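# Load one aluminum blank into vise and tidy the rest

## Task

Put a single plain-gray aluminum blank on the vise's two low bars with the vise open, oriented either as the blanks on the pinned infeed plate sit or flipped over. Its long side must touch the fixed jaw (the end block without hoses) and its short end must touch the work stop (the short rod between the jaws). Every finished part must lie flat in the black outfeed tray with its pocket facing up. Every remaining blank, aluminum or brass, must sit fully on the infeed plate, not stacked on another, either way up, and not propped on the pins. Any part or blank left elsewhere means failure, and nothing counts as placed if only a gripper is holding it there at the end.

## Robot and tools

Robot: two 7-joint Kinova Gen3 arms, left_arm and right_arm, each with a Robotiq 2F-85 parallel gripper. Joint order for every row and every per-joint list: waist (joint_1), shoulder (joint_2), upper arm roll (joint_3), elbow (joint_4), forearm roll (joint_5), wrist pitch (joint_6), wrist roll (joint_7). Stated ranges in rad: waist, upper arm roll, forearm roll and wrist roll -69.115 to 69.115; shoulder -2.250 to 2.250; elbow -2.580 to 2.580; wrist pitch -2.100 to 2.100. Real ends may differ by up to 0.013 rad.

Frame: one scene frame, origin on the tabletop midway between the arms, +z up, +x out across the table, left_arm on the +y side. Arm names do not match image sides. Base poses: left_arm at (-0.030, +0.285, 0) m, quat_wxyz (+0.995, 0, 0, -0.095); right_arm at (+0.030, -0.274, 0) m, quat_wxyz (+0.999, 0, 0, +0.040). The state line gives each gripper's end_effector_position (m) and end_effector_quat_wxyz in this frame; it is the spot between the pads when closed and can be somewhat off at long reach. Gripper +z points along the fingers, y is the closing direction. Closed fingertips reach about 19 mm past that point, open ones about 6 mm; closing pushes the tips roughly 13 mm farther out, so keep that clearance over surfaces.

The row (shared by execute_actions and move): one flat list of 18 numbers, each in [-1, 1], always for both arms. Numbers 1-7: left_arm joint offsets; 8: left gripper position; 9: left gripper speed; 10-18: the same for right_arm. Joint numbers are scaled: 1.0 equals 0.9985 rad for the first four joints and 0.8765 rad for the last three. They are offsets, not absolute angles. Optionally 14 more numbers in 0..1 follow: stiffness multipliers, left 7 then right 7, persisting until changed; low values can keep small motions from starting.

Gripper numbers are absolute: position +1 is open 85 mm, 0 about 41 mm, about -0.8 pads touch, -1 closes until blocked (full grip roughly 190-235 N per pad). Speed -1, 0, +1 gives about 20, 85, 150 mm/s. A 0 is a real command, so to leave a gripper alone resend its previous two numbers. To grip firmly hold -1; to grip gently open, then close to slightly under the object's width; to release, command wider than the object. position_measured_pct is about 50 - 50*position (0 = fully open); stopping below about 90 short of the target means something is held, about 90 or more means pads met.

execute_actions(actions): a list of actions; each action is a list of up to 15 rows, one per 1/30 s step, the last row repeated to fill 15 steps. Offsets in every row of an action are measured from the joint angles at that action's start (for a call's first action, the last reported angles), not from the previous row. A row pushing a joint more than 0.013 rad outward beyond its range is refused for both arms; if the first action fails this or any action is malformed, nothing runs. Per step, targets are kept within 0.304 rad (first four joints) or 0.266 rad (last three) of the measured angle, and are scaled back if they would put the gripper more than 70 mm from where it is, so big motions need several actions. Results list step readings; HELD marks an arm whose row was held back, and "joint command not followed" means the clearance check altered targets. "joint sent to its limit" means a joint was stopped at its end.

move(target, speed, blocking): target is one row; its offsets are from the Joint positions in the latest result that printed them. All joints follow synchronized paths lasting 0.5-10 s, so grippers trace curves and nothing avoids obstacles or the other arm. speed in rad/s (0.01-2, default 0.5) caps the joint with the largest travel. Faster moves and targets set deeper past a contact hit and press harder. blocking=false returns after 0.5 s; then only wait or stop are allowed until a result shows the move ended. The extra "move:" line reports the ending (done, off_target, moving, held, fault), limits=held or limits=none, and each arm's joint farthest from target. Sending offsets equal to Joint targets minus Joint positions keeps an existing press.

wait(seconds): 0 to 10; holds the last commands and lets a running move continue. stop(): brakes a running move; needs room; fingers keep moving. zoom_image(camera, region): camera is cam_low, cam_left_wrist or cam_right_wrist (each 672x504); region [x0, y0, x1, y1] in pixels from the top-left, at most 504x504. read_manual(section): only "licences"; moves nothing. finished_scene(scene): pass the current scene's integer; irreversible, and the robot first holds its last command, so the result must stay in place unheld.

Cautions: keep objects on the table; avoid dropping, slamming or shoving parts hard; never let the arms collide or press each other. Contact torque reaching a joint's load limit (50.2 N m for the first four, 31.6 N m for the wrist joints, including carried weight) freezes that arm for 10 s. Holding loads heats motors; a MOTOR HOT warning appears from 60 °C, and at 75 °C the arm sags with an OVER-TEMPERATURE FAULT. Held parts may be tugged and loose ones nudged now and then, so verify with the cameras before finishing.

Each tool is called after "Request:" as name(argument=value, ...) on one line, values as JSON.

## Session

Request:
execute_actions(actions=[])

Scene clock: 0.00 s.
left_arm: end_effector_position=(+0.5055, -0.0402, +0.1799) position_measured_pct=0.0 end_effector_quat_wxyz=(+0.202, +0.102, +0.963, +0.146) | right_arm: end_effector_position=(+0.2671, -0.5860, +0.2162) position_measured_pct=0.0 end_effector_quat_wxyz=(-0.021, +0.795, +0.606, -0.014)
Joint names: [waist, shoulder, upper arm roll, elbow, forearm roll, wrist pitch, wrist roll]
Joint positions: left_arm=[ 0.694  0.766 -0.285  1.272 -0.335  0.967  2.224] | right_arm=[ 0.761  0.323  0.21   1.781 -0.045  1.089  0.635]
Joint velocities: left_arm=[-0.    -0.002 -0.     0.    -0.001 -0.     0.   ] | right_arm=[ 0.001  0.    -0.     0.     0.     0.     0.001]
Joint torques (N m, as the joint torque sensors report them, + toward a larger angle): no reading
Motor temperatures (°C, as the motors report them): left_arm=[37 37 36 38 43 38 39] | right_arm=[41 37 36 35 44 43 43]
Joint targets: left_arm=[0.694 0.766 -0.285 1.272 -0.335 0.967 2.224] | right_arm=[0.761 0.323 0.210 1.781 -0.045 1.089 0.635]
Joint stiffness scale: left_arm=[1. 1. 1. 1. 1. 1. 1.] | right_arm=[1. 1. 1. 1. 1. 1. 1.]

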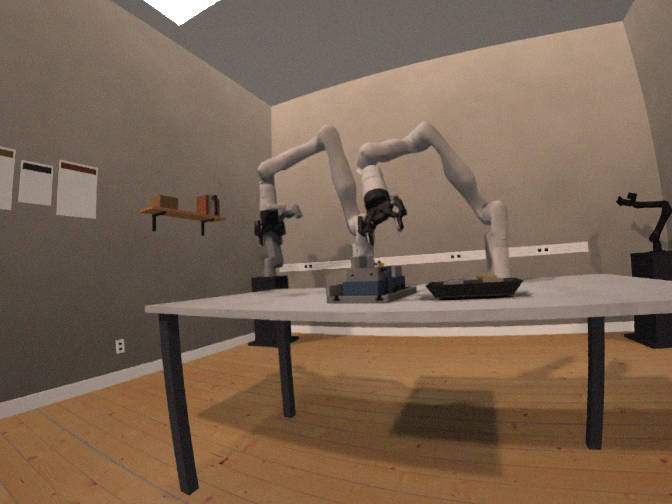

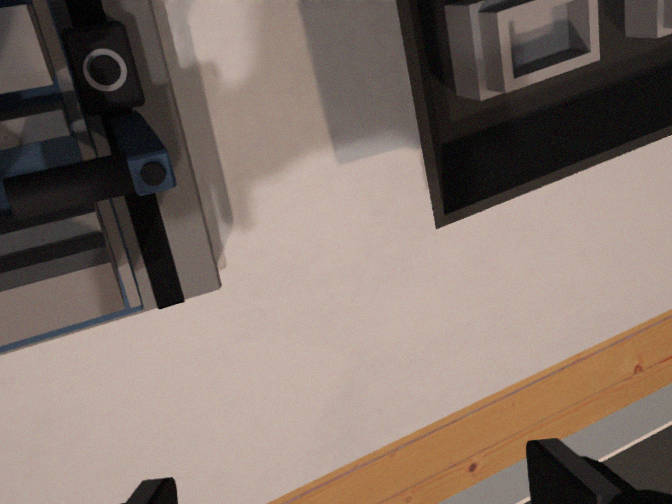

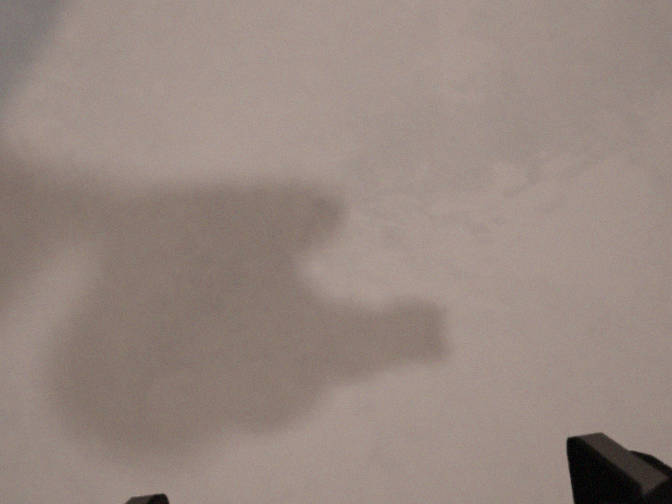

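Request:
move(target=[-0.33,-0.42,0.285,-0.306,0.382,0.983,-0.113,1,0,0,0,0,0,0,0,0,1,0], speed=0.8)

Scene clock: 2.17 s.
left_arm: end_effector_position=(+0.3390, +0.0283, +0.4475) position_measured_pct=0.0 end_effector_quat_wxyz=(+0.003, -0.004, +1.000, +0.002) | right_arm: end_effector_position=(+0.2671, -0.5860, +0.2162) position_measured_pct=0.0 end_effector_quat_wxyz=(-0.021, +0.795, +0.606, -0.014)
Joint names: [waist, shoulder, upper arm roll, elbow, forearm roll, wrist pitch, wrist roll]
Joint positions: left_arm=[ 0.368  0.349 -0.003  0.969 -0.005  1.82   2.132] | right_arm=[ 0.761  0.323  0.21   1.781 -0.045  1.089  0.635]
Joint velocities: left_arm=[-0.003 -0.002  0.001 -0.002 -0.001  0.001  0.001] | right_arm=[ 0.     0.     0.     0.     0.     0.001 -0.001]
Joint torques (N m, as the joint torque sensors report them, + toward a larger angle): left_arm=[  0.24 -15.13   0.08  -9.14  -0.18   0.13   0.72] | right_arm=[ -0.16 -13.09   0.26  -7.27   0.1    0.2   -0.37]
Motor temperatures (°C, as the motors report them): left_arm=[37 37 36 38 43 38 39] | right_arm=[41 37 36 35 44 43 43]
Joint targets: left_arm=[0.365 0.346 -0.001 0.966 0.000 1.828 2.125] | right_arm=[0.761 0.323 0.210 1.781 -0.045 1.089 0.635]
Joint stiffness scale: left_arm=[1. 1. 1. 1. 1. 1. 1.] | right_arm=[1. 1. 1. 1. 1. 1. 1.]
move: done; limits=none; left_arm: farthest joint: the wrist pitch, 0.008 radians from its target (0.862 radians at the start); right_arm: farthest joint: the waist, 0.000 radians from its target (0.000 radians at the start)

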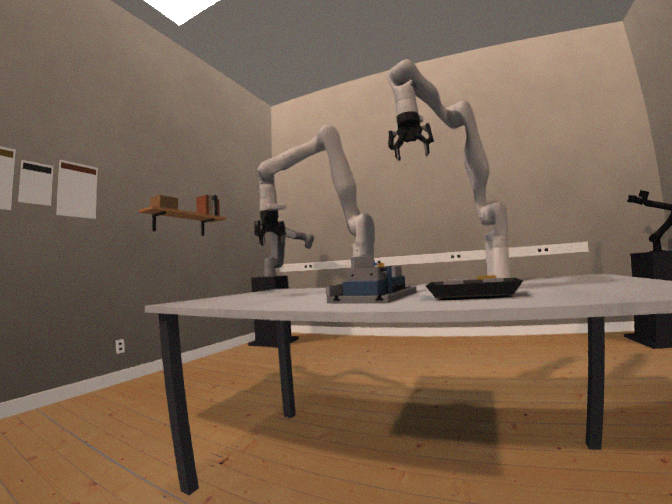

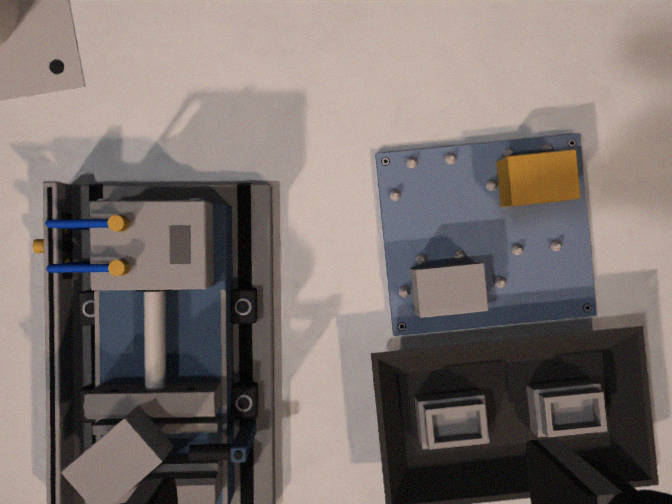

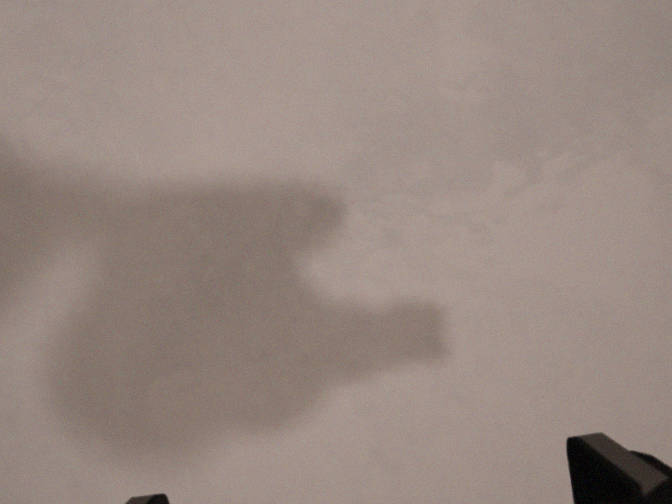

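Request:
move(target=[-0.7,0,0,0,0,0,0,1,0,-1,0.138,-0.21,-0.413,0.051,0.254,0.64,1,0], speed=0.8)

Scene clock: 4.37 s.
left_arm: end_effector_position=(+0.4179, +0.3248, +0.4476) position_measured_pct=0.0 end_effector_quat_wxyz=(+0.002, -0.344, +0.939, +0.003) | right_arm: end_effector_position=(+0.5039, -0.1424, +0.2698) position_measured_pct=0.0 end_effector_quat_wxyz=(-0.000, +0.036, +0.999, +0.005)
Joint names: [waist, shoulder, upper arm roll, elbow, forearm roll, wrist pitch, wrist roll]
Joint positions: left_arm=[-0.328  0.349 -0.003  0.969 -0.005  1.82   2.132] | right_arm=[-0.235  0.458  0.001  1.373 -0.01   1.307  1.185]
Joint velocities: left_arm=[-0.002 -0.001 -0.     0.     0.     0.    -0.001] | right_arm=[-0.003  0.001 -0.    -0.     0.002 -0.001  0.001]
Joint torques (N m, as the joint torque sensors report them, + toward a larger angle): left_arm=[ -0.49 -15.19   0.22  -8.9   -0.36   0.27   0.79] | right_arm=[ -0.05 -16.86  -0.22  -8.2   -0.17   0.14  -0.42]
Motor temperatures (°C, as the motors report them): left_arm=[37 37 36 38 43 38 39] | right_arm=[41 37 36 35 44 43 43]
Joint targets: left_arm=[-0.331 0.349 -0.003 0.969 -0.005 1.820 2.132] | right_arm=[-0.237 0.461 0.000 1.368 -0.000 1.311 1.196]
Joint stiffness scale: left_arm=[1. 1. 1. 1. 1. 1. 1.] | right_arm=[1. 1. 1. 1. 1. 1. 1.]
move: off_target (right_arm); limits=none; left_arm: farthest joint: the waist, 0.003 radians from its target (0.698 radians at the start); right_arm: farthest joint: the wrist roll, 0.011 radians from its target (0.561 radians at the start)

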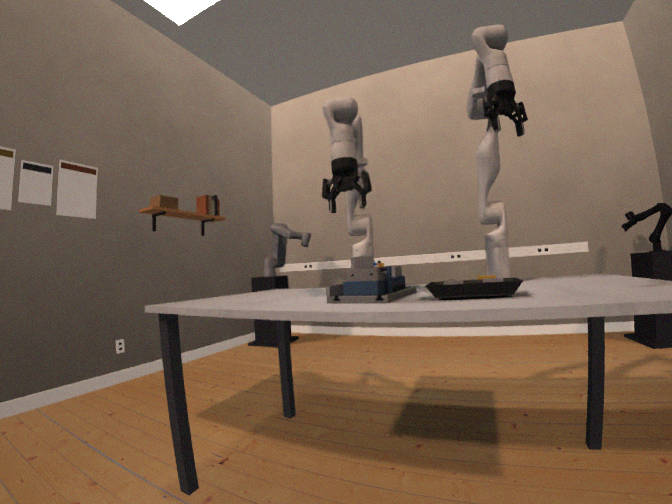

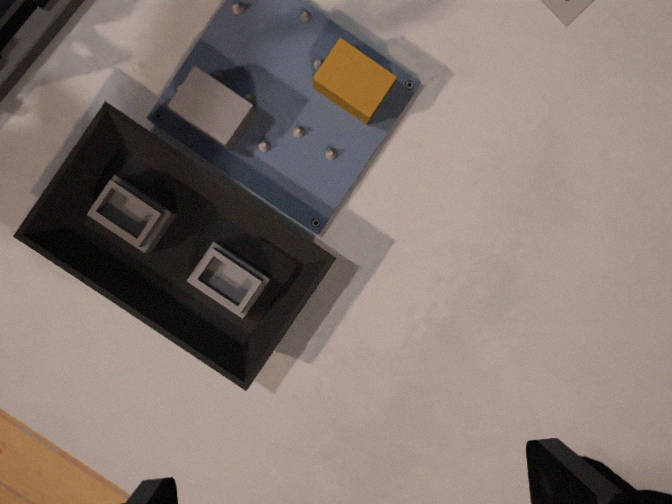

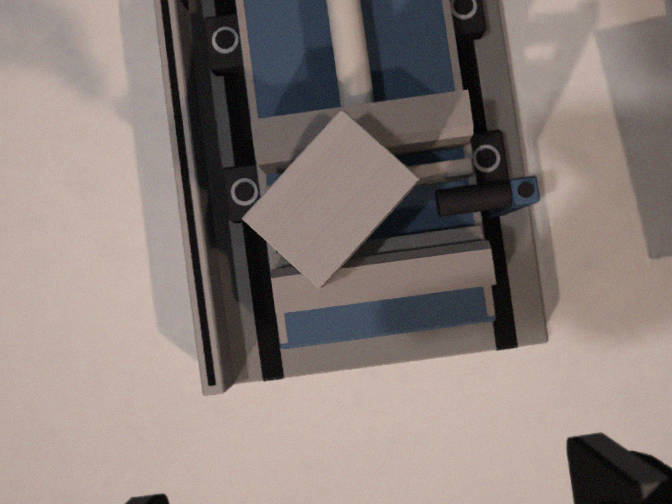

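Request:
zoom_image(camera="cam_low", region=[300,170,440,310])

Region (300, 170, 440, 310) of cam_low's 672x504 image, scaled by 3.600, with more detail than that image has.

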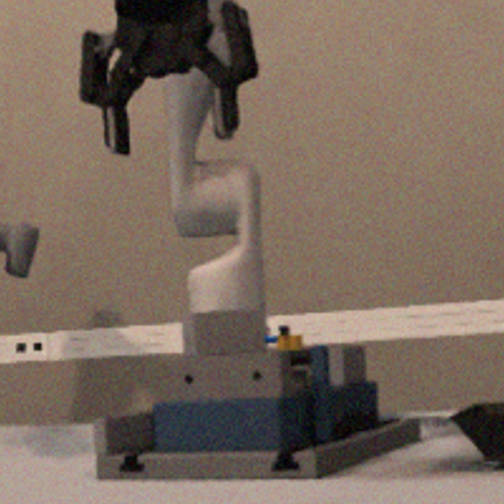

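Request:
move(target=[0,0,0,0,0,0,0,1,0,-0.073,-0.069,0,0.392,0.011,-0.363,-0.929,1,0], speed=0.7)

Scene clock: 6.37 s.
left_arm: end_effector_position=(+0.4179, +0.3249, +0.4476) position_measured_pct=0.0 end_effector_quat_wxyz=(+0.002, -0.344, +0.939, +0.003) | right_arm: end_effector_position=(+0.4303, -0.1354, +0.1898) position_measured_pct=0.0 end_effector_quat_wxyz=(-0.004, +0.393, +0.919, +0.001)
Joint names: [waist, shoulder, upper arm roll, elbow, forearm roll, wrist pitch, wrist roll]
Joint positions: left_arm=[-0.328  0.349 -0.003  0.969 -0.005  1.82   2.132] | right_arm=[-0.306  0.392  0.001  1.76  -0.009  0.993  0.381]
Joint velocities: left_arm=[ 0.     0.001  0.001 -0.001  0.    -0.001  0.001] | right_arm=[-0.002 -0.002  0.     0.001  0.001 -0.    -0.001]
Joint torques (N m, as the joint torque sensors report them, + toward a larger angle): left_arm=[ -0.27 -15.32   0.19  -9.13  -0.26   0.09   0.49] | right_arm=[ -0.16 -14.12  -0.06  -6.88  -0.19   0.24  -0.39]
Motor temperatures (°C, as the motors report them): left_arm=[37 37 36 38 43 38 39] | right_arm=[41 37 36 35 44 43 43]
Joint targets: left_arm=[-0.328 0.349 -0.003 0.969 -0.005 1.820 2.132] | right_arm=[-0.308 0.390 0.001 1.765 -0.000 0.989 0.371]
Joint stiffness scale: left_arm=[1. 1. 1. 1. 1. 1. 1.] | right_arm=[1. 1. 1. 1. 1. 1. 1.]
move: off_target (right_arm); limits=none; left_arm: farthest joint: the waist, 0.000 radians from its target (0.000 radians at the start); right_arm: farthest joint: the wrist roll, 0.011 radians from its target (0.815 radians at the start)

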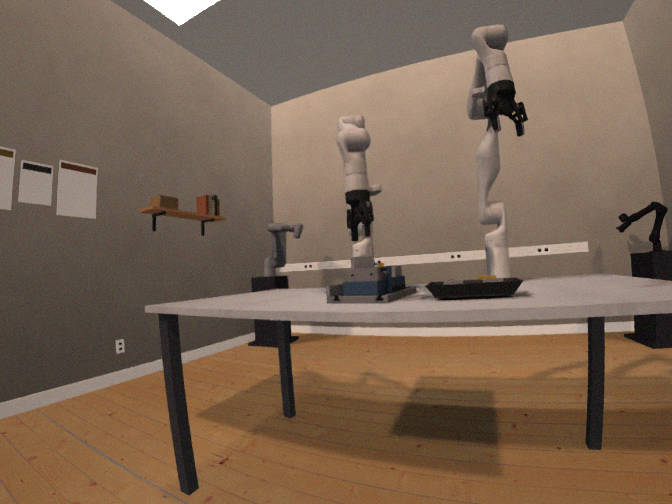

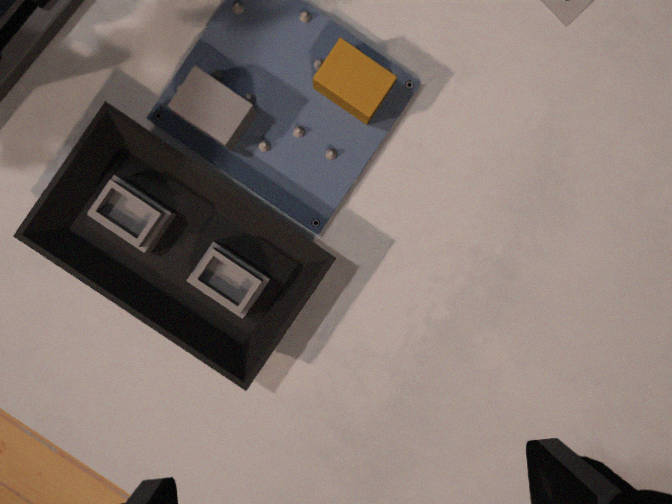

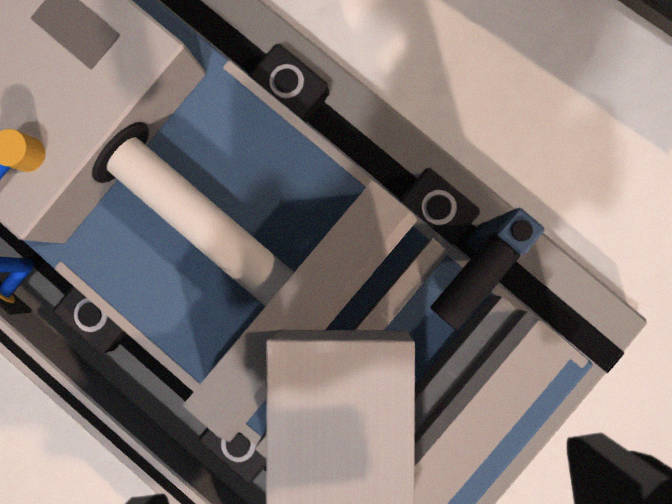

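Request:
move(target=[0,0,0,0,0,0,0,1,0,0,0.058,0,0.064,0.01,-0.14,-0.17,1,0], speed=0.3)

Request:
zoom_image(camera="cam_low", region=[310,200,420,310])

Scene clock: 7.60 s.
left_arm: end_effector_position=(+0.4179, +0.3249, +0.4476) position_measured_pct=0.0 end_effector_quat_wxyz=(+0.002, -0.344, +0.939, +0.003) | right_arm: end_effector_position=(+0.4314, -0.1351, +0.1514) position_measured_pct=0.0 end_effector_quat_wxyz=(-0.002, +0.456, +0.890, +0.002)
Joint names: [waist, shoulder, upper arm roll, elbow, forearm roll, wrist pitch, wrist roll]
Joint positions: left_arm=[-0.328  0.349 -0.003  0.969 -0.005  1.82   2.132] | right_arm=[-0.306  0.447  0.001  1.819 -0.009  0.875  0.243]
Joint velocities: left_arm=[ 0.001 -0.001  0.    -0.001  0.     0.001  0.   ] | right_arm=[-0.     0.002  0.    -0.    -0.001 -0.001 -0.001]
Joint torques (N m, as the joint torque sensors report them, + toward a larger angle): left_arm=[ -0.03 -15.34   0.23  -8.84  -0.33   0.11   0.82] | right_arm=[  0.06 -15.08  -0.26  -6.26  -0.13   0.1   -0.25]
Motor temperatures (°C, as the motors report them): left_arm=[37 37 36 38 43 38 39] | right_arm=[41 37 36 35 44 43 43]
Joint targets: left_arm=[-0.328 0.349 -0.003 0.969 -0.005 1.820 2.132] | right_arm=[-0.306 0.450 0.001 1.824 -0.001 0.870 0.232]
Joint stiffness scale: left_arm=[1. 1. 1. 1. 1. 1. 1.] | right_arm=[1. 1. 1. 1. 1. 1. 1.]
move: off_target (right_arm); limits=none; left_arm: farthest joint: the waist, 0.000 radians from its target (0.000 radians at the start); right_arm: farthest joint: the wrist roll, 0.011 radians from its target (0.149 radians at the start)

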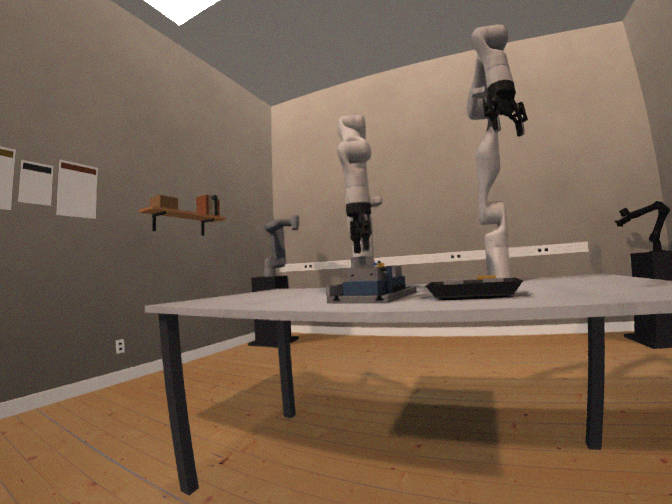

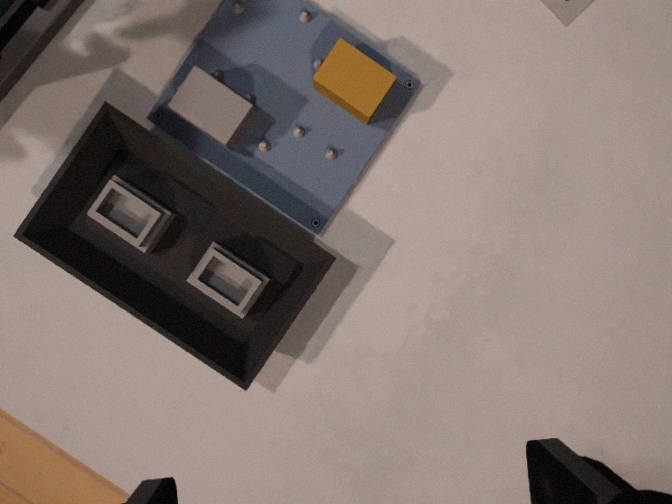

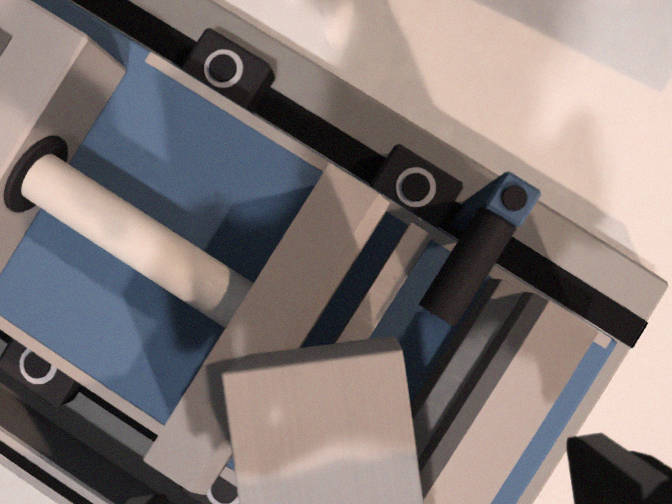

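Region (310, 200, 420, 310) of cam_low's 672x504 image, scaled by 4.582, with more detail than that image has.

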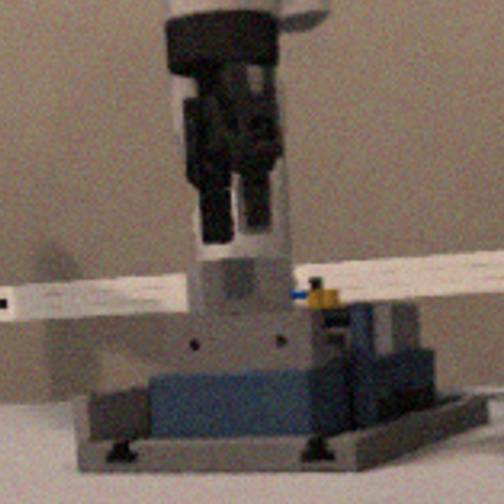

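Request:
move(target=[0,0,0,0,0,0,0,1,0,-0.008,0.013,0,0.066,0.01,-0.086,-0.01,1,0], speed=0.15)

Request:
move(target=[0,0,0,0,0,0,0,1,0,0,0,0,0,0,0,0,-1,-0.3])

Request:
zoom_image(camera="cam_low", region=[310,200,420,310])

Scene clock: 8.67 s.
left_arm: end_effector_position=(+0.4179, +0.3249, +0.4476) position_measured_pct=0.0 end_effector_quat_wxyz=(+0.002, -0.344, +0.939, +0.003) | right_arm: end_effector_position=(+0.4202, -0.1370, +0.1328) position_measured_pct=0.0 end_effector_quat_wxyz=(-0.002, +0.454, +0.891, +0.002)
Joint names: [waist, shoulder, upper arm roll, elbow, forearm roll, wrist pitch, wrist roll]
Joint positions: left_arm=[-0.328  0.349 -0.003  0.969 -0.005  1.82   2.132] | right_arm=[-0.312  0.458  0.001  1.88  -0.009  0.804  0.243]
Joint velocities: left_arm=[ 0.    -0.001 -0.    -0.002 -0.001 -0.    -0.001] | right_arm=[-0.001  0.001 -0.001  0.     0.    -0.001 -0.002]
Joint torques (N m, as the joint torque sensors report them, + toward a larger angle): left_arm=[ -0.13 -15.14   0.08  -8.85  -0.25   0.23   0.75] | right_arm=[  0.04 -14.8   -0.13  -5.93  -0.14   0.04  -0.43]
Motor temperatures (°C, as the motors report them): left_arm=[37 37 36 38 43 38 39] | right_arm=[41 37 36 35 44 43 43]
Joint targets: left_arm=[-0.328 0.349 -0.003 0.969 -0.005 1.820 2.132] | right_arm=[-0.314 0.460 0.001 1.885 -0.001 0.799 0.234]
Joint stiffness scale: left_arm=[1. 1. 1. 1. 1. 1. 1.] | right_arm=[1. 1. 1. 1. 1. 1. 1.]
move: done; limits=none; left_arm: farthest joint: the waist, 0.000 radians from its target (0.000 radians at the start); right_arm: farthest joint: the forearm roll, 0.009 radians from its target (0.009 radians at the start)

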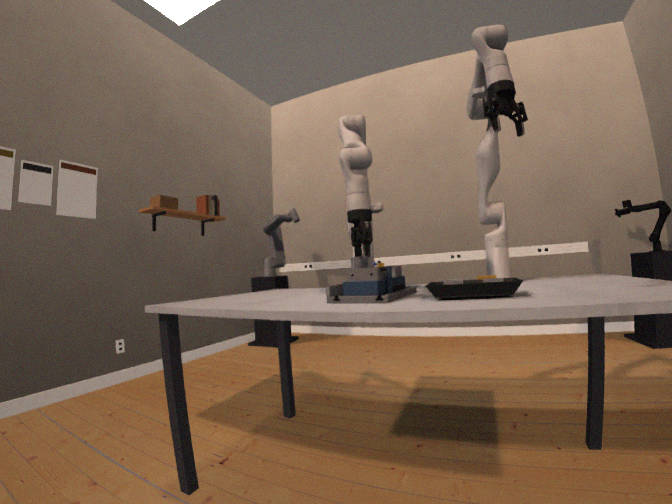

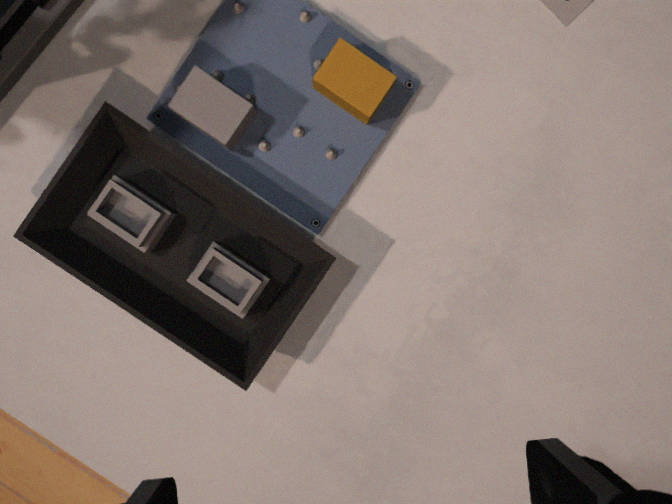

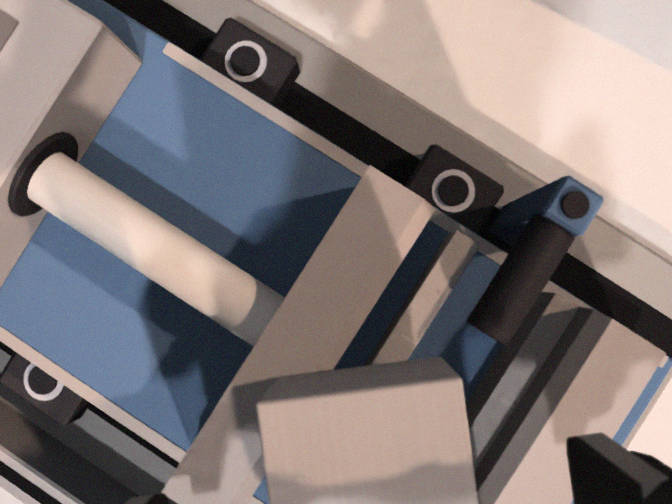

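Scene clock: 9.73 s.
left_arm: end_effector_position=(+0.4179, +0.3249, +0.4476) position_measured_pct=0.0 end_effector_quat_wxyz=(+0.002, -0.344, +0.939, +0.003) | right_arm: end_effector_position=(+0.4204, -0.1370, +0.1333) position_measured_pct=51.2 end_effector_quat_wxyz=(-0.002, +0.454, +0.891, +0.003)
Joint names: [waist, shoulder, upper arm roll, elbow, forearm roll, wrist pitch, wrist roll]
Joint positions: left_arm=[-0.328  0.349 -0.003  0.969 -0.005  1.82   2.132] | right_arm=[-0.312  0.457  0.001  1.88  -0.009  0.804  0.243]
Joint velocities: left_arm=[-0.     0.     0.     0.001 -0.     0.    -0.001] | right_arm=[-0.    -0.    -0.001 -0.     0.    -0.     0.001]
Joint torques (N m, as the joint torque sensors report them, + toward a larger angle): left_arm=[ -0.13 -15.27   0.21  -9.13  -0.28   0.11   0.47] | right_arm=[ -0.34 -12.01  -0.49  -5.51  -0.26  -0.86  -0.41]
Motor temperatures (°C, as the motors report them): left_arm=[37 37 36 38 43 38 39] | right_arm=[41 37 36 35 44 43 43]
Joint targets: left_arm=[-0.328 0.349 -0.003 0.969 -0.005 1.820 2.132] | right_arm=[-0.312 0.458 0.001 1.880 -0.009 0.804 0.243]
Joint stiffness scale: left_arm=[1. 1. 1. 1. 1. 1. 1.] | right_arm=[1. 1. 1. 1. 1. 1. 1.]
move: done; limits=none; left_arm: farthest joint: the waist, 0.000 radians from its target (0.000 radians at the start); right_arm: farthest joint: the shoulder, 0.001 radians from its target (0.000 radians at the start)

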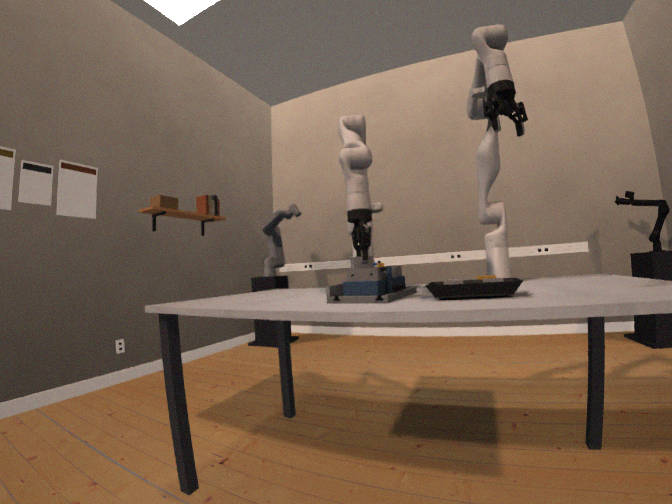

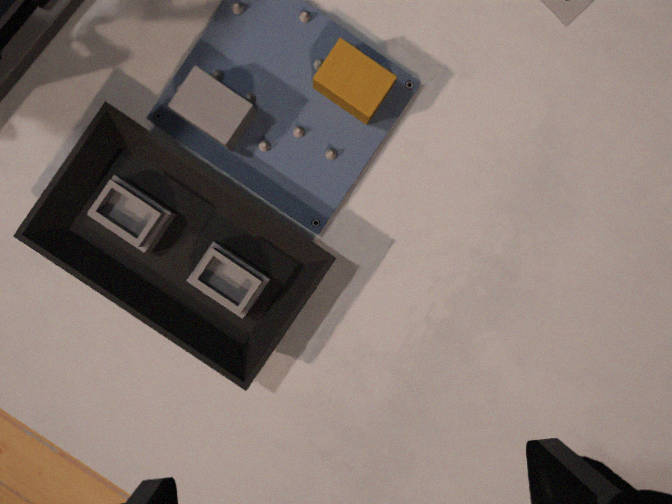

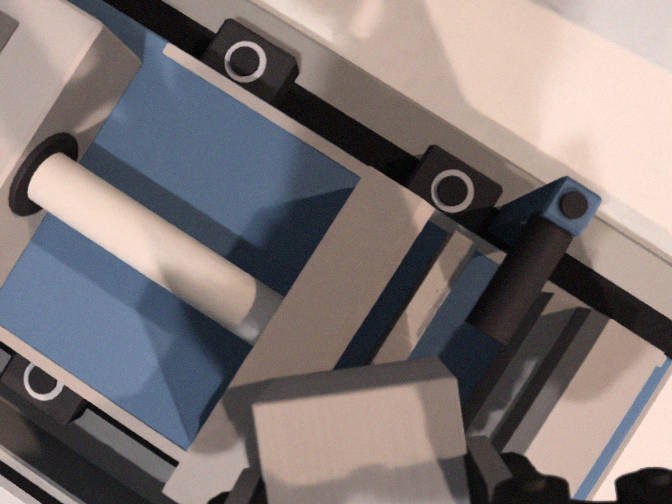

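Region (310, 200, 420, 310) of cam_low's 672x504 image, scaled by 4.582, with more detail than that image has.

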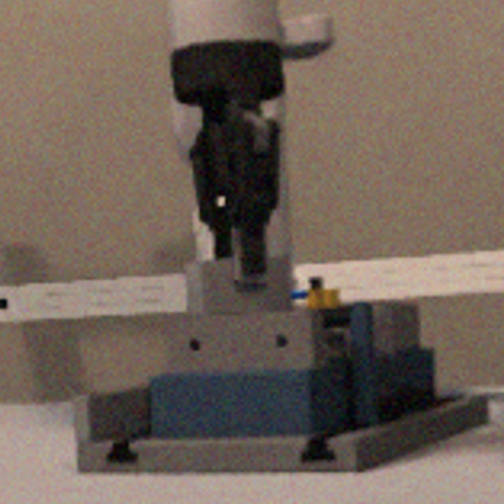

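Request:
move(target=[0,0,0,0,0,0,0,1,0,0,-0.017,0,-0.015,0,0.036,0,-1,-0.3], speed=0.1)

Request:
move(target=[0,0,0,0,0,0,0,1,0,0,0,0,0,0,0,-0.81,-1,-0.3], speed=0.6)

Scene clock: 10.60 s.
left_arm: end_effector_position=(+0.4179, +0.3249, +0.4476) position_measured_pct=0.0 end_effector_quat_wxyz=(+0.002, -0.344, +0.939, +0.003) | right_arm: end_effector_position=(+0.4194, -0.1373, +0.1416) position_measured_pct=51.2 end_effector_quat_wxyz=(-0.003, +0.454, +0.891, +0.002)
Joint names: [waist, shoulder, upper arm roll, elbow, forearm roll, wrist pitch, wrist roll]
Joint positions: left_arm=[-0.328  0.349 -0.003  0.969 -0.005  1.82   2.132] | right_arm=[-0.312  0.442  0.001  1.87  -0.009  0.831  0.243]
Joint velocities: left_arm=[-0.    -0.    -0.    -0.002  0.001  0.001 -0.001] | right_arm=[-0.001 -0.003 -0.    -0.001 -0.     0.    -0.001]
Joint torques (N m, as the joint torque sensors report them, + toward a larger angle): left_arm=[ -0.09 -15.34   0.21  -9.08  -0.27   0.14   0.55] | right_arm=[ -0.04 -15.62  -0.05  -6.68  -0.2    0.03  -0.41]
Motor temperatures (°C, as the motors report them): left_arm=[37 37 36 38 43 38 39] | right_arm=[41 37 36 35 44 43 43]
Joint targets: left_arm=[-0.328 0.349 -0.003 0.969 -0.005 1.820 2.132] | right_arm=[-0.312 0.440 0.001 1.865 -0.009 0.836 0.243]
Joint stiffness scale: left_arm=[1. 1. 1. 1. 1. 1. 1.] | right_arm=[1. 1. 1. 1. 1. 1. 1.]
move: done; limits=none; left_arm: farthest joint: the waist, 0.000 radians from its target (0.000 radians at the start); right_arm: farthest joint: the elbow, 0.005 radians from its target (0.015 radians at the start)

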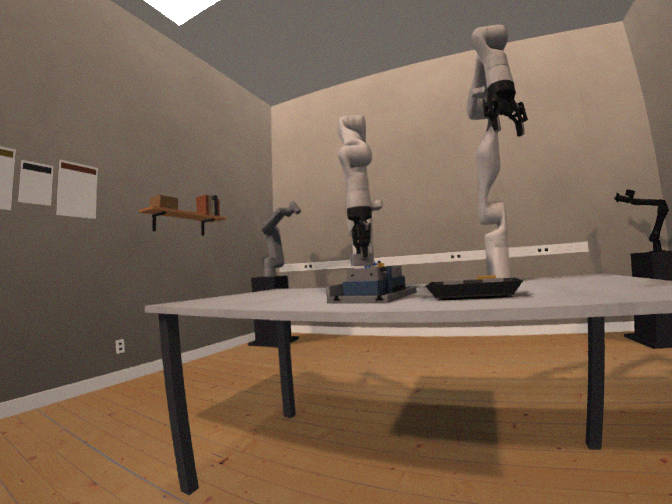

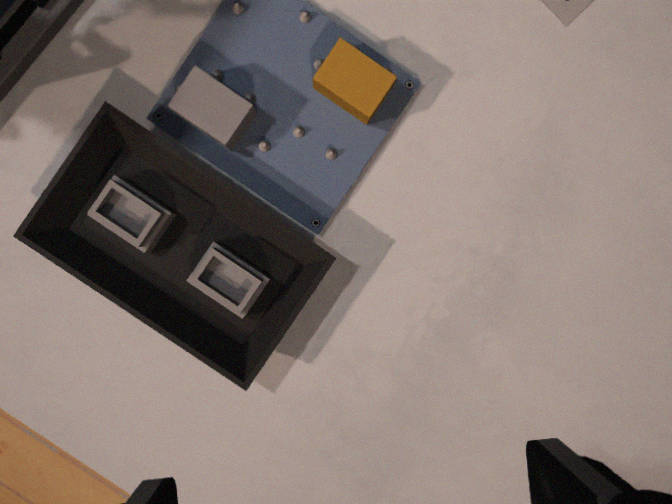

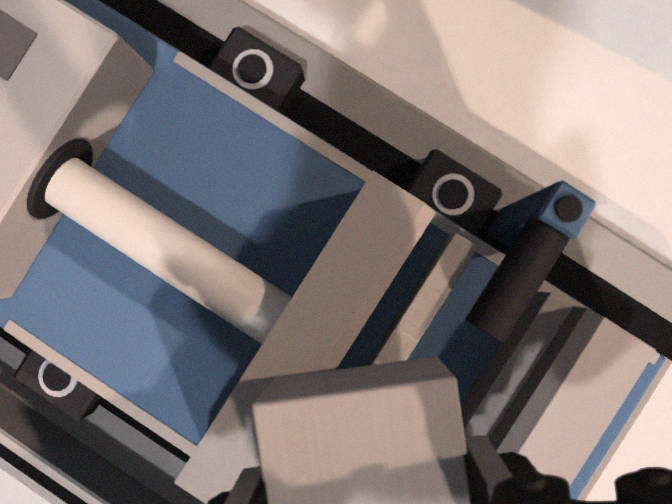

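Scene clock: 12.27 s.
left_arm: end_effector_position=(+0.4179, +0.3249, +0.4476) position_measured_pct=0.0 end_effector_quat_wxyz=(+0.002, -0.344, +0.939, +0.003) | right_arm: end_effector_position=(+0.4194, -0.1373, +0.1416) position_measured_pct=51.2 end_effector_quat_wxyz=(-0.003, +0.732, +0.682, +0.000)
Joint names: [waist, shoulder, upper arm roll, elbow, forearm roll, wrist pitch, wrist roll]
Joint positions: left_arm=[-0.328  0.349 -0.003  0.969 -0.005  1.82   2.132] | right_arm=[-0.312  0.442  0.001  1.87  -0.009  0.831 -0.457]
Joint velocities: left_arm=[-0.001 -0.    -0.    -0.001 -0.     0.001 -0.   ] | right_arm=[-0.     0.     0.    -0.    -0.001  0.    -0.   ]
Joint torques (N m, as the joint torque sensors report them, + toward a larger angle): left_arm=[ -0.14 -15.15   0.2   -8.87  -0.14   0.11   0.66] | right_arm=[  0.15 -15.57  -0.12  -6.67  -0.14   0.02  -0.38]
Motor temperatures (°C, as the motors report them): left_arm=[37 37 36 38 43 38 39] | right_arm=[41 37 36 35 44 43 43]
Joint targets: left_arm=[-0.328 0.349 -0.003 0.969 -0.005 1.820 2.132] | right_arm=[-0.312 0.442 0.001 1.870 -0.009 0.831 -0.467]
Joint stiffness scale: left_arm=[1. 1. 1. 1. 1. 1. 1.] | right_arm=[1. 1. 1. 1. 1. 1. 1.]
move: done; limits=none; left_arm: farthest joint: the waist, 0.000 radians from its target (0.000 radians at the start); right_arm: farthest joint: the wrist roll, 0.010 radians from its target (0.710 radians at the start)

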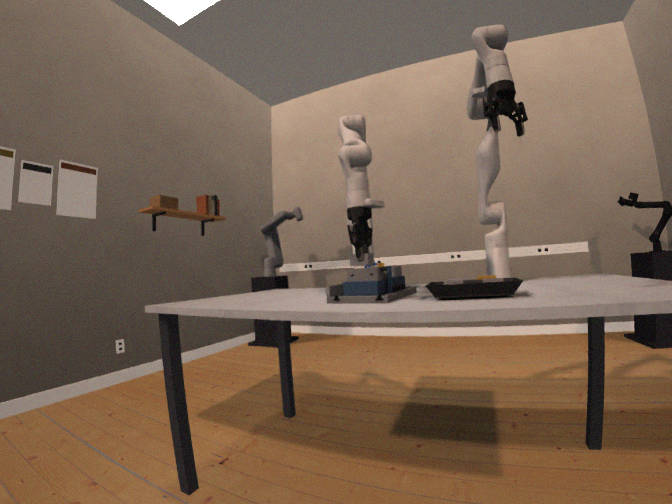

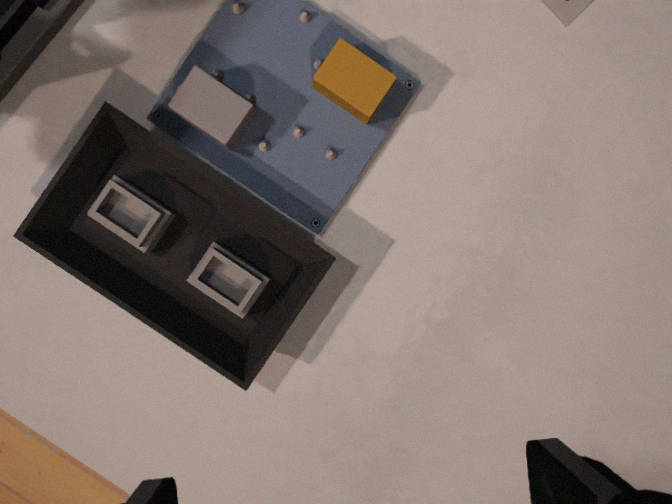

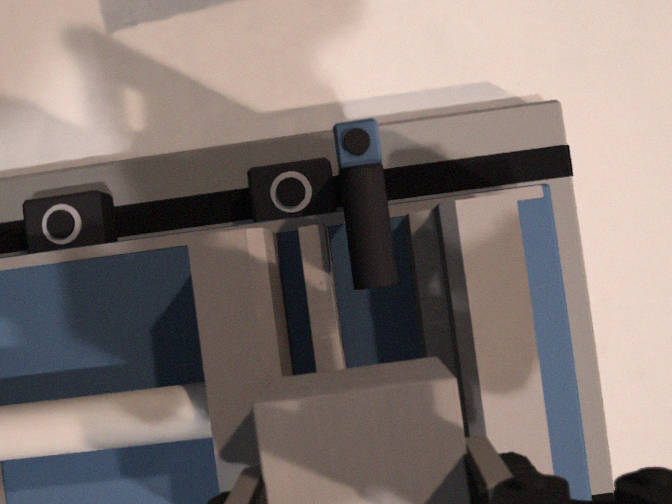

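Request:
move(target=[0,0,0,0,0,0,0,1,0,-0.019,0.02,0,-0.034,0,0.018,-0.03,-1,-0.3], speed=0.1)

Request:
move(target=[0,0,0,0,0,0,0,1,0,0,0.031,0,0.027,0,-0.062,0,-1,-0.3], speed=0.05)

Request:
zoom_image(camera="cam_low", region=[310,200,420,310])

Scene clock: 13.43 s.
left_arm: end_effector_position=(+0.4179, +0.3249, +0.4476) position_measured_pct=0.0 end_effector_quat_wxyz=(+0.002, -0.344, +0.939, +0.003) | right_arm: end_effector_position=(+0.4254, -0.1271, +0.1411) position_measured_pct=51.2 end_effector_quat_wxyz=(-0.003, +0.731, +0.682, +0.001)
Joint names: [waist, shoulder, upper arm roll, elbow, forearm roll, wrist pitch, wrist roll]
Joint positions: left_arm=[-0.328  0.349 -0.003  0.969 -0.005  1.82   2.132] | right_arm=[-0.329  0.46   0.001  1.841 -0.009  0.843 -0.473]
Joint velocities: left_arm=[-0.     0.002  0.     0.    -0.001  0.001  0.   ] | right_arm=[-0.003  0.003 -0.    -0.001 -0.001  0.001 -0.   ]
Joint torques (N m, as the joint torque sensors report them, + toward a larger angle): left_arm=[ -0.13 -15.26   0.16  -8.99  -0.31   0.17   0.74] | right_arm=[  0.01 -16.1   -0.26  -6.81  -0.13   0.05  -0.4 ]
Motor temperatures (°C, as the motors report them): left_arm=[37 37 36 38 43 38 39] | right_arm=[41 37 36 35 44 43 43]
Joint targets: left_arm=[-0.328 0.349 -0.003 0.969 -0.005 1.820 2.132] | right_arm=[-0.331 0.462 0.001 1.836 -0.009 0.847 -0.483]
Joint stiffness scale: left_arm=[1. 1. 1. 1. 1. 1. 1.] | right_arm=[1. 1. 1. 1. 1. 1. 1.]
move: done; limits=none; left_arm: farthest joint: the waist, 0.000 radians from its target (0.000 radians at the start); right_arm: farthest joint: the wrist roll, 0.010 radians from its target (0.026 radians at the start)

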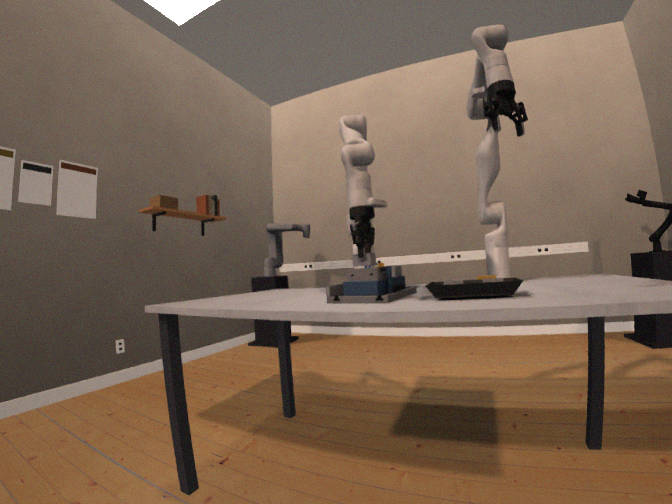

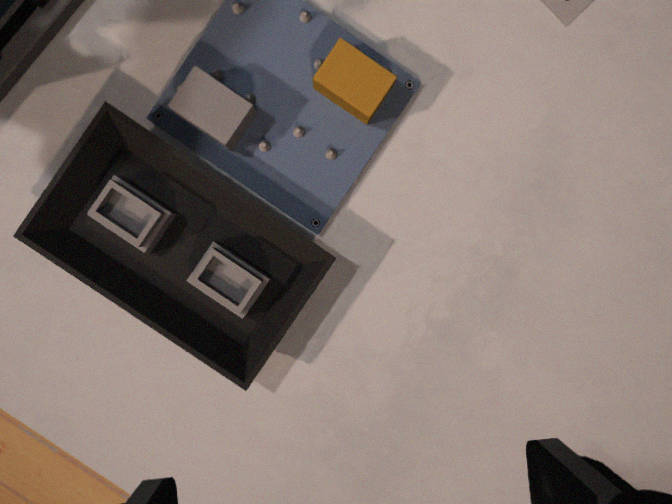

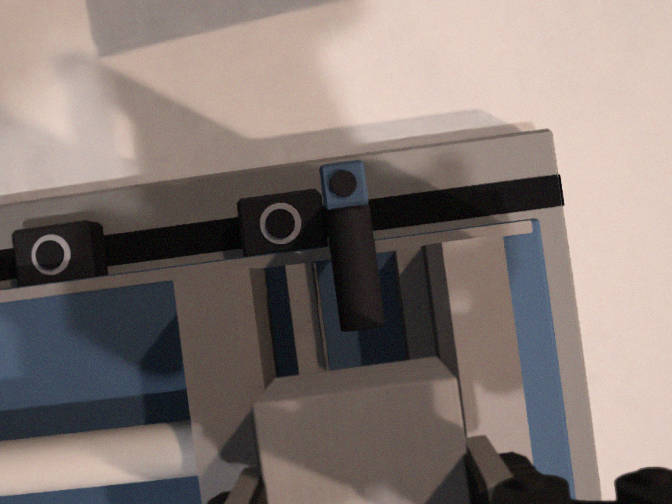

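Scene clock: 14.80 s.
left_arm: end_effector_position=(+0.4179, +0.3249, +0.4476) position_measured_pct=0.0 end_effector_quat_wxyz=(+0.002, -0.344, +0.939, +0.003) | right_arm: end_effector_position=(+0.4251, -0.1273, +0.1241) position_measured_pct=51.2 end_effector_quat_wxyz=(-0.003, +0.731, +0.682, +0.000)
Joint names: [waist, shoulder, upper arm roll, elbow, forearm roll, wrist pitch, wrist roll]
Joint positions: left_arm=[-0.328  0.349 -0.003  0.969 -0.005  1.82   2.132] | right_arm=[-0.329  0.488  0.001  1.863 -0.009  0.793 -0.473]
Joint velocities: left_arm=[ 0.     0.     0.     0.001  0.    -0.     0.   ] | right_arm=[ 0.001  0.002 -0.    -0.001 -0.    -0.    -0.001]
Joint torques (N m, as the joint torque sensors report them, + toward a larger angle): left_arm=[ -0.19 -15.26   0.11  -8.99  -0.23   0.17   0.67] | right_arm=[  0.04 -16.21  -0.17  -6.46  -0.08   0.04  -0.37]
Motor temperatures (°C, as the motors report them): left_arm=[37 37 36 38 43 38 39] | right_arm=[41 37 36 35 44 43 43]
Joint targets: left_arm=[-0.328 0.349 -0.003 0.969 -0.005 1.820 2.132] | right_arm=[-0.329 0.491 0.001 1.868 -0.009 0.788 -0.473]
Joint stiffness scale: left_arm=[1. 1. 1. 1. 1. 1. 1.] | right_arm=[1. 1. 1. 1. 1. 1. 1.]
move: done; limits=none; left_arm: farthest joint: the waist, 0.000 radians from its target (0.000 radians at the start); right_arm: farthest joint: the elbow, 0.005 radians from its target (0.027 radians at the start)

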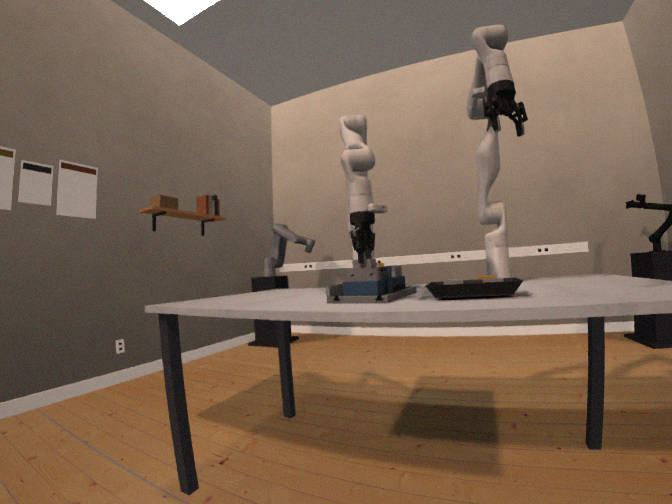

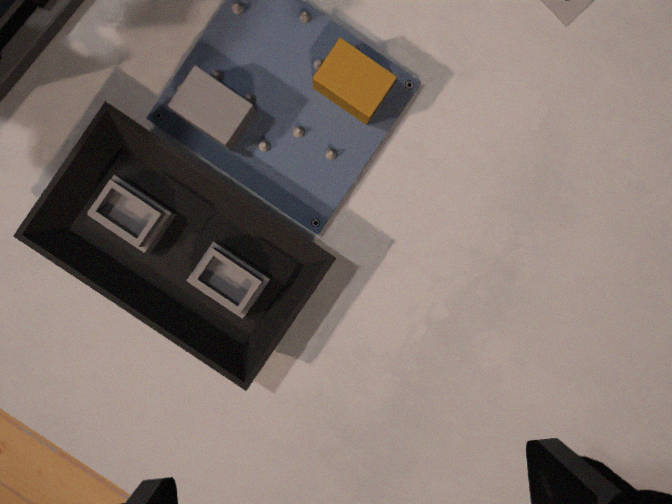

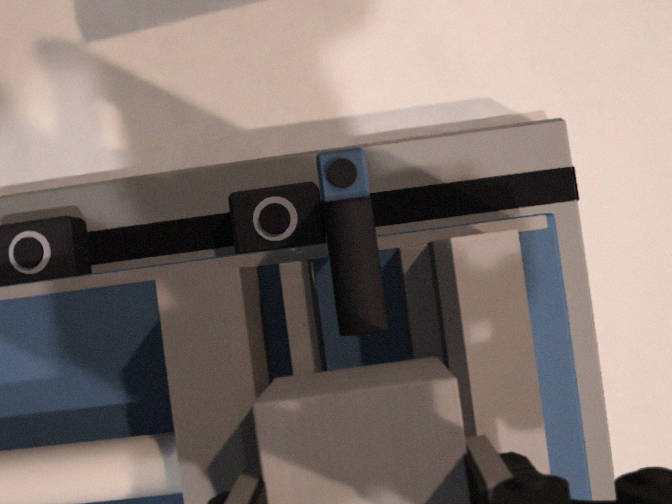

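Region (310, 200, 420, 310) of cam_low's 672x504 image, scaled by 4.582, with more detail than that image has.

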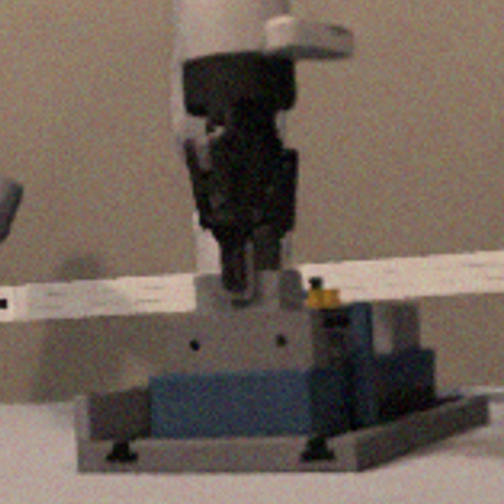

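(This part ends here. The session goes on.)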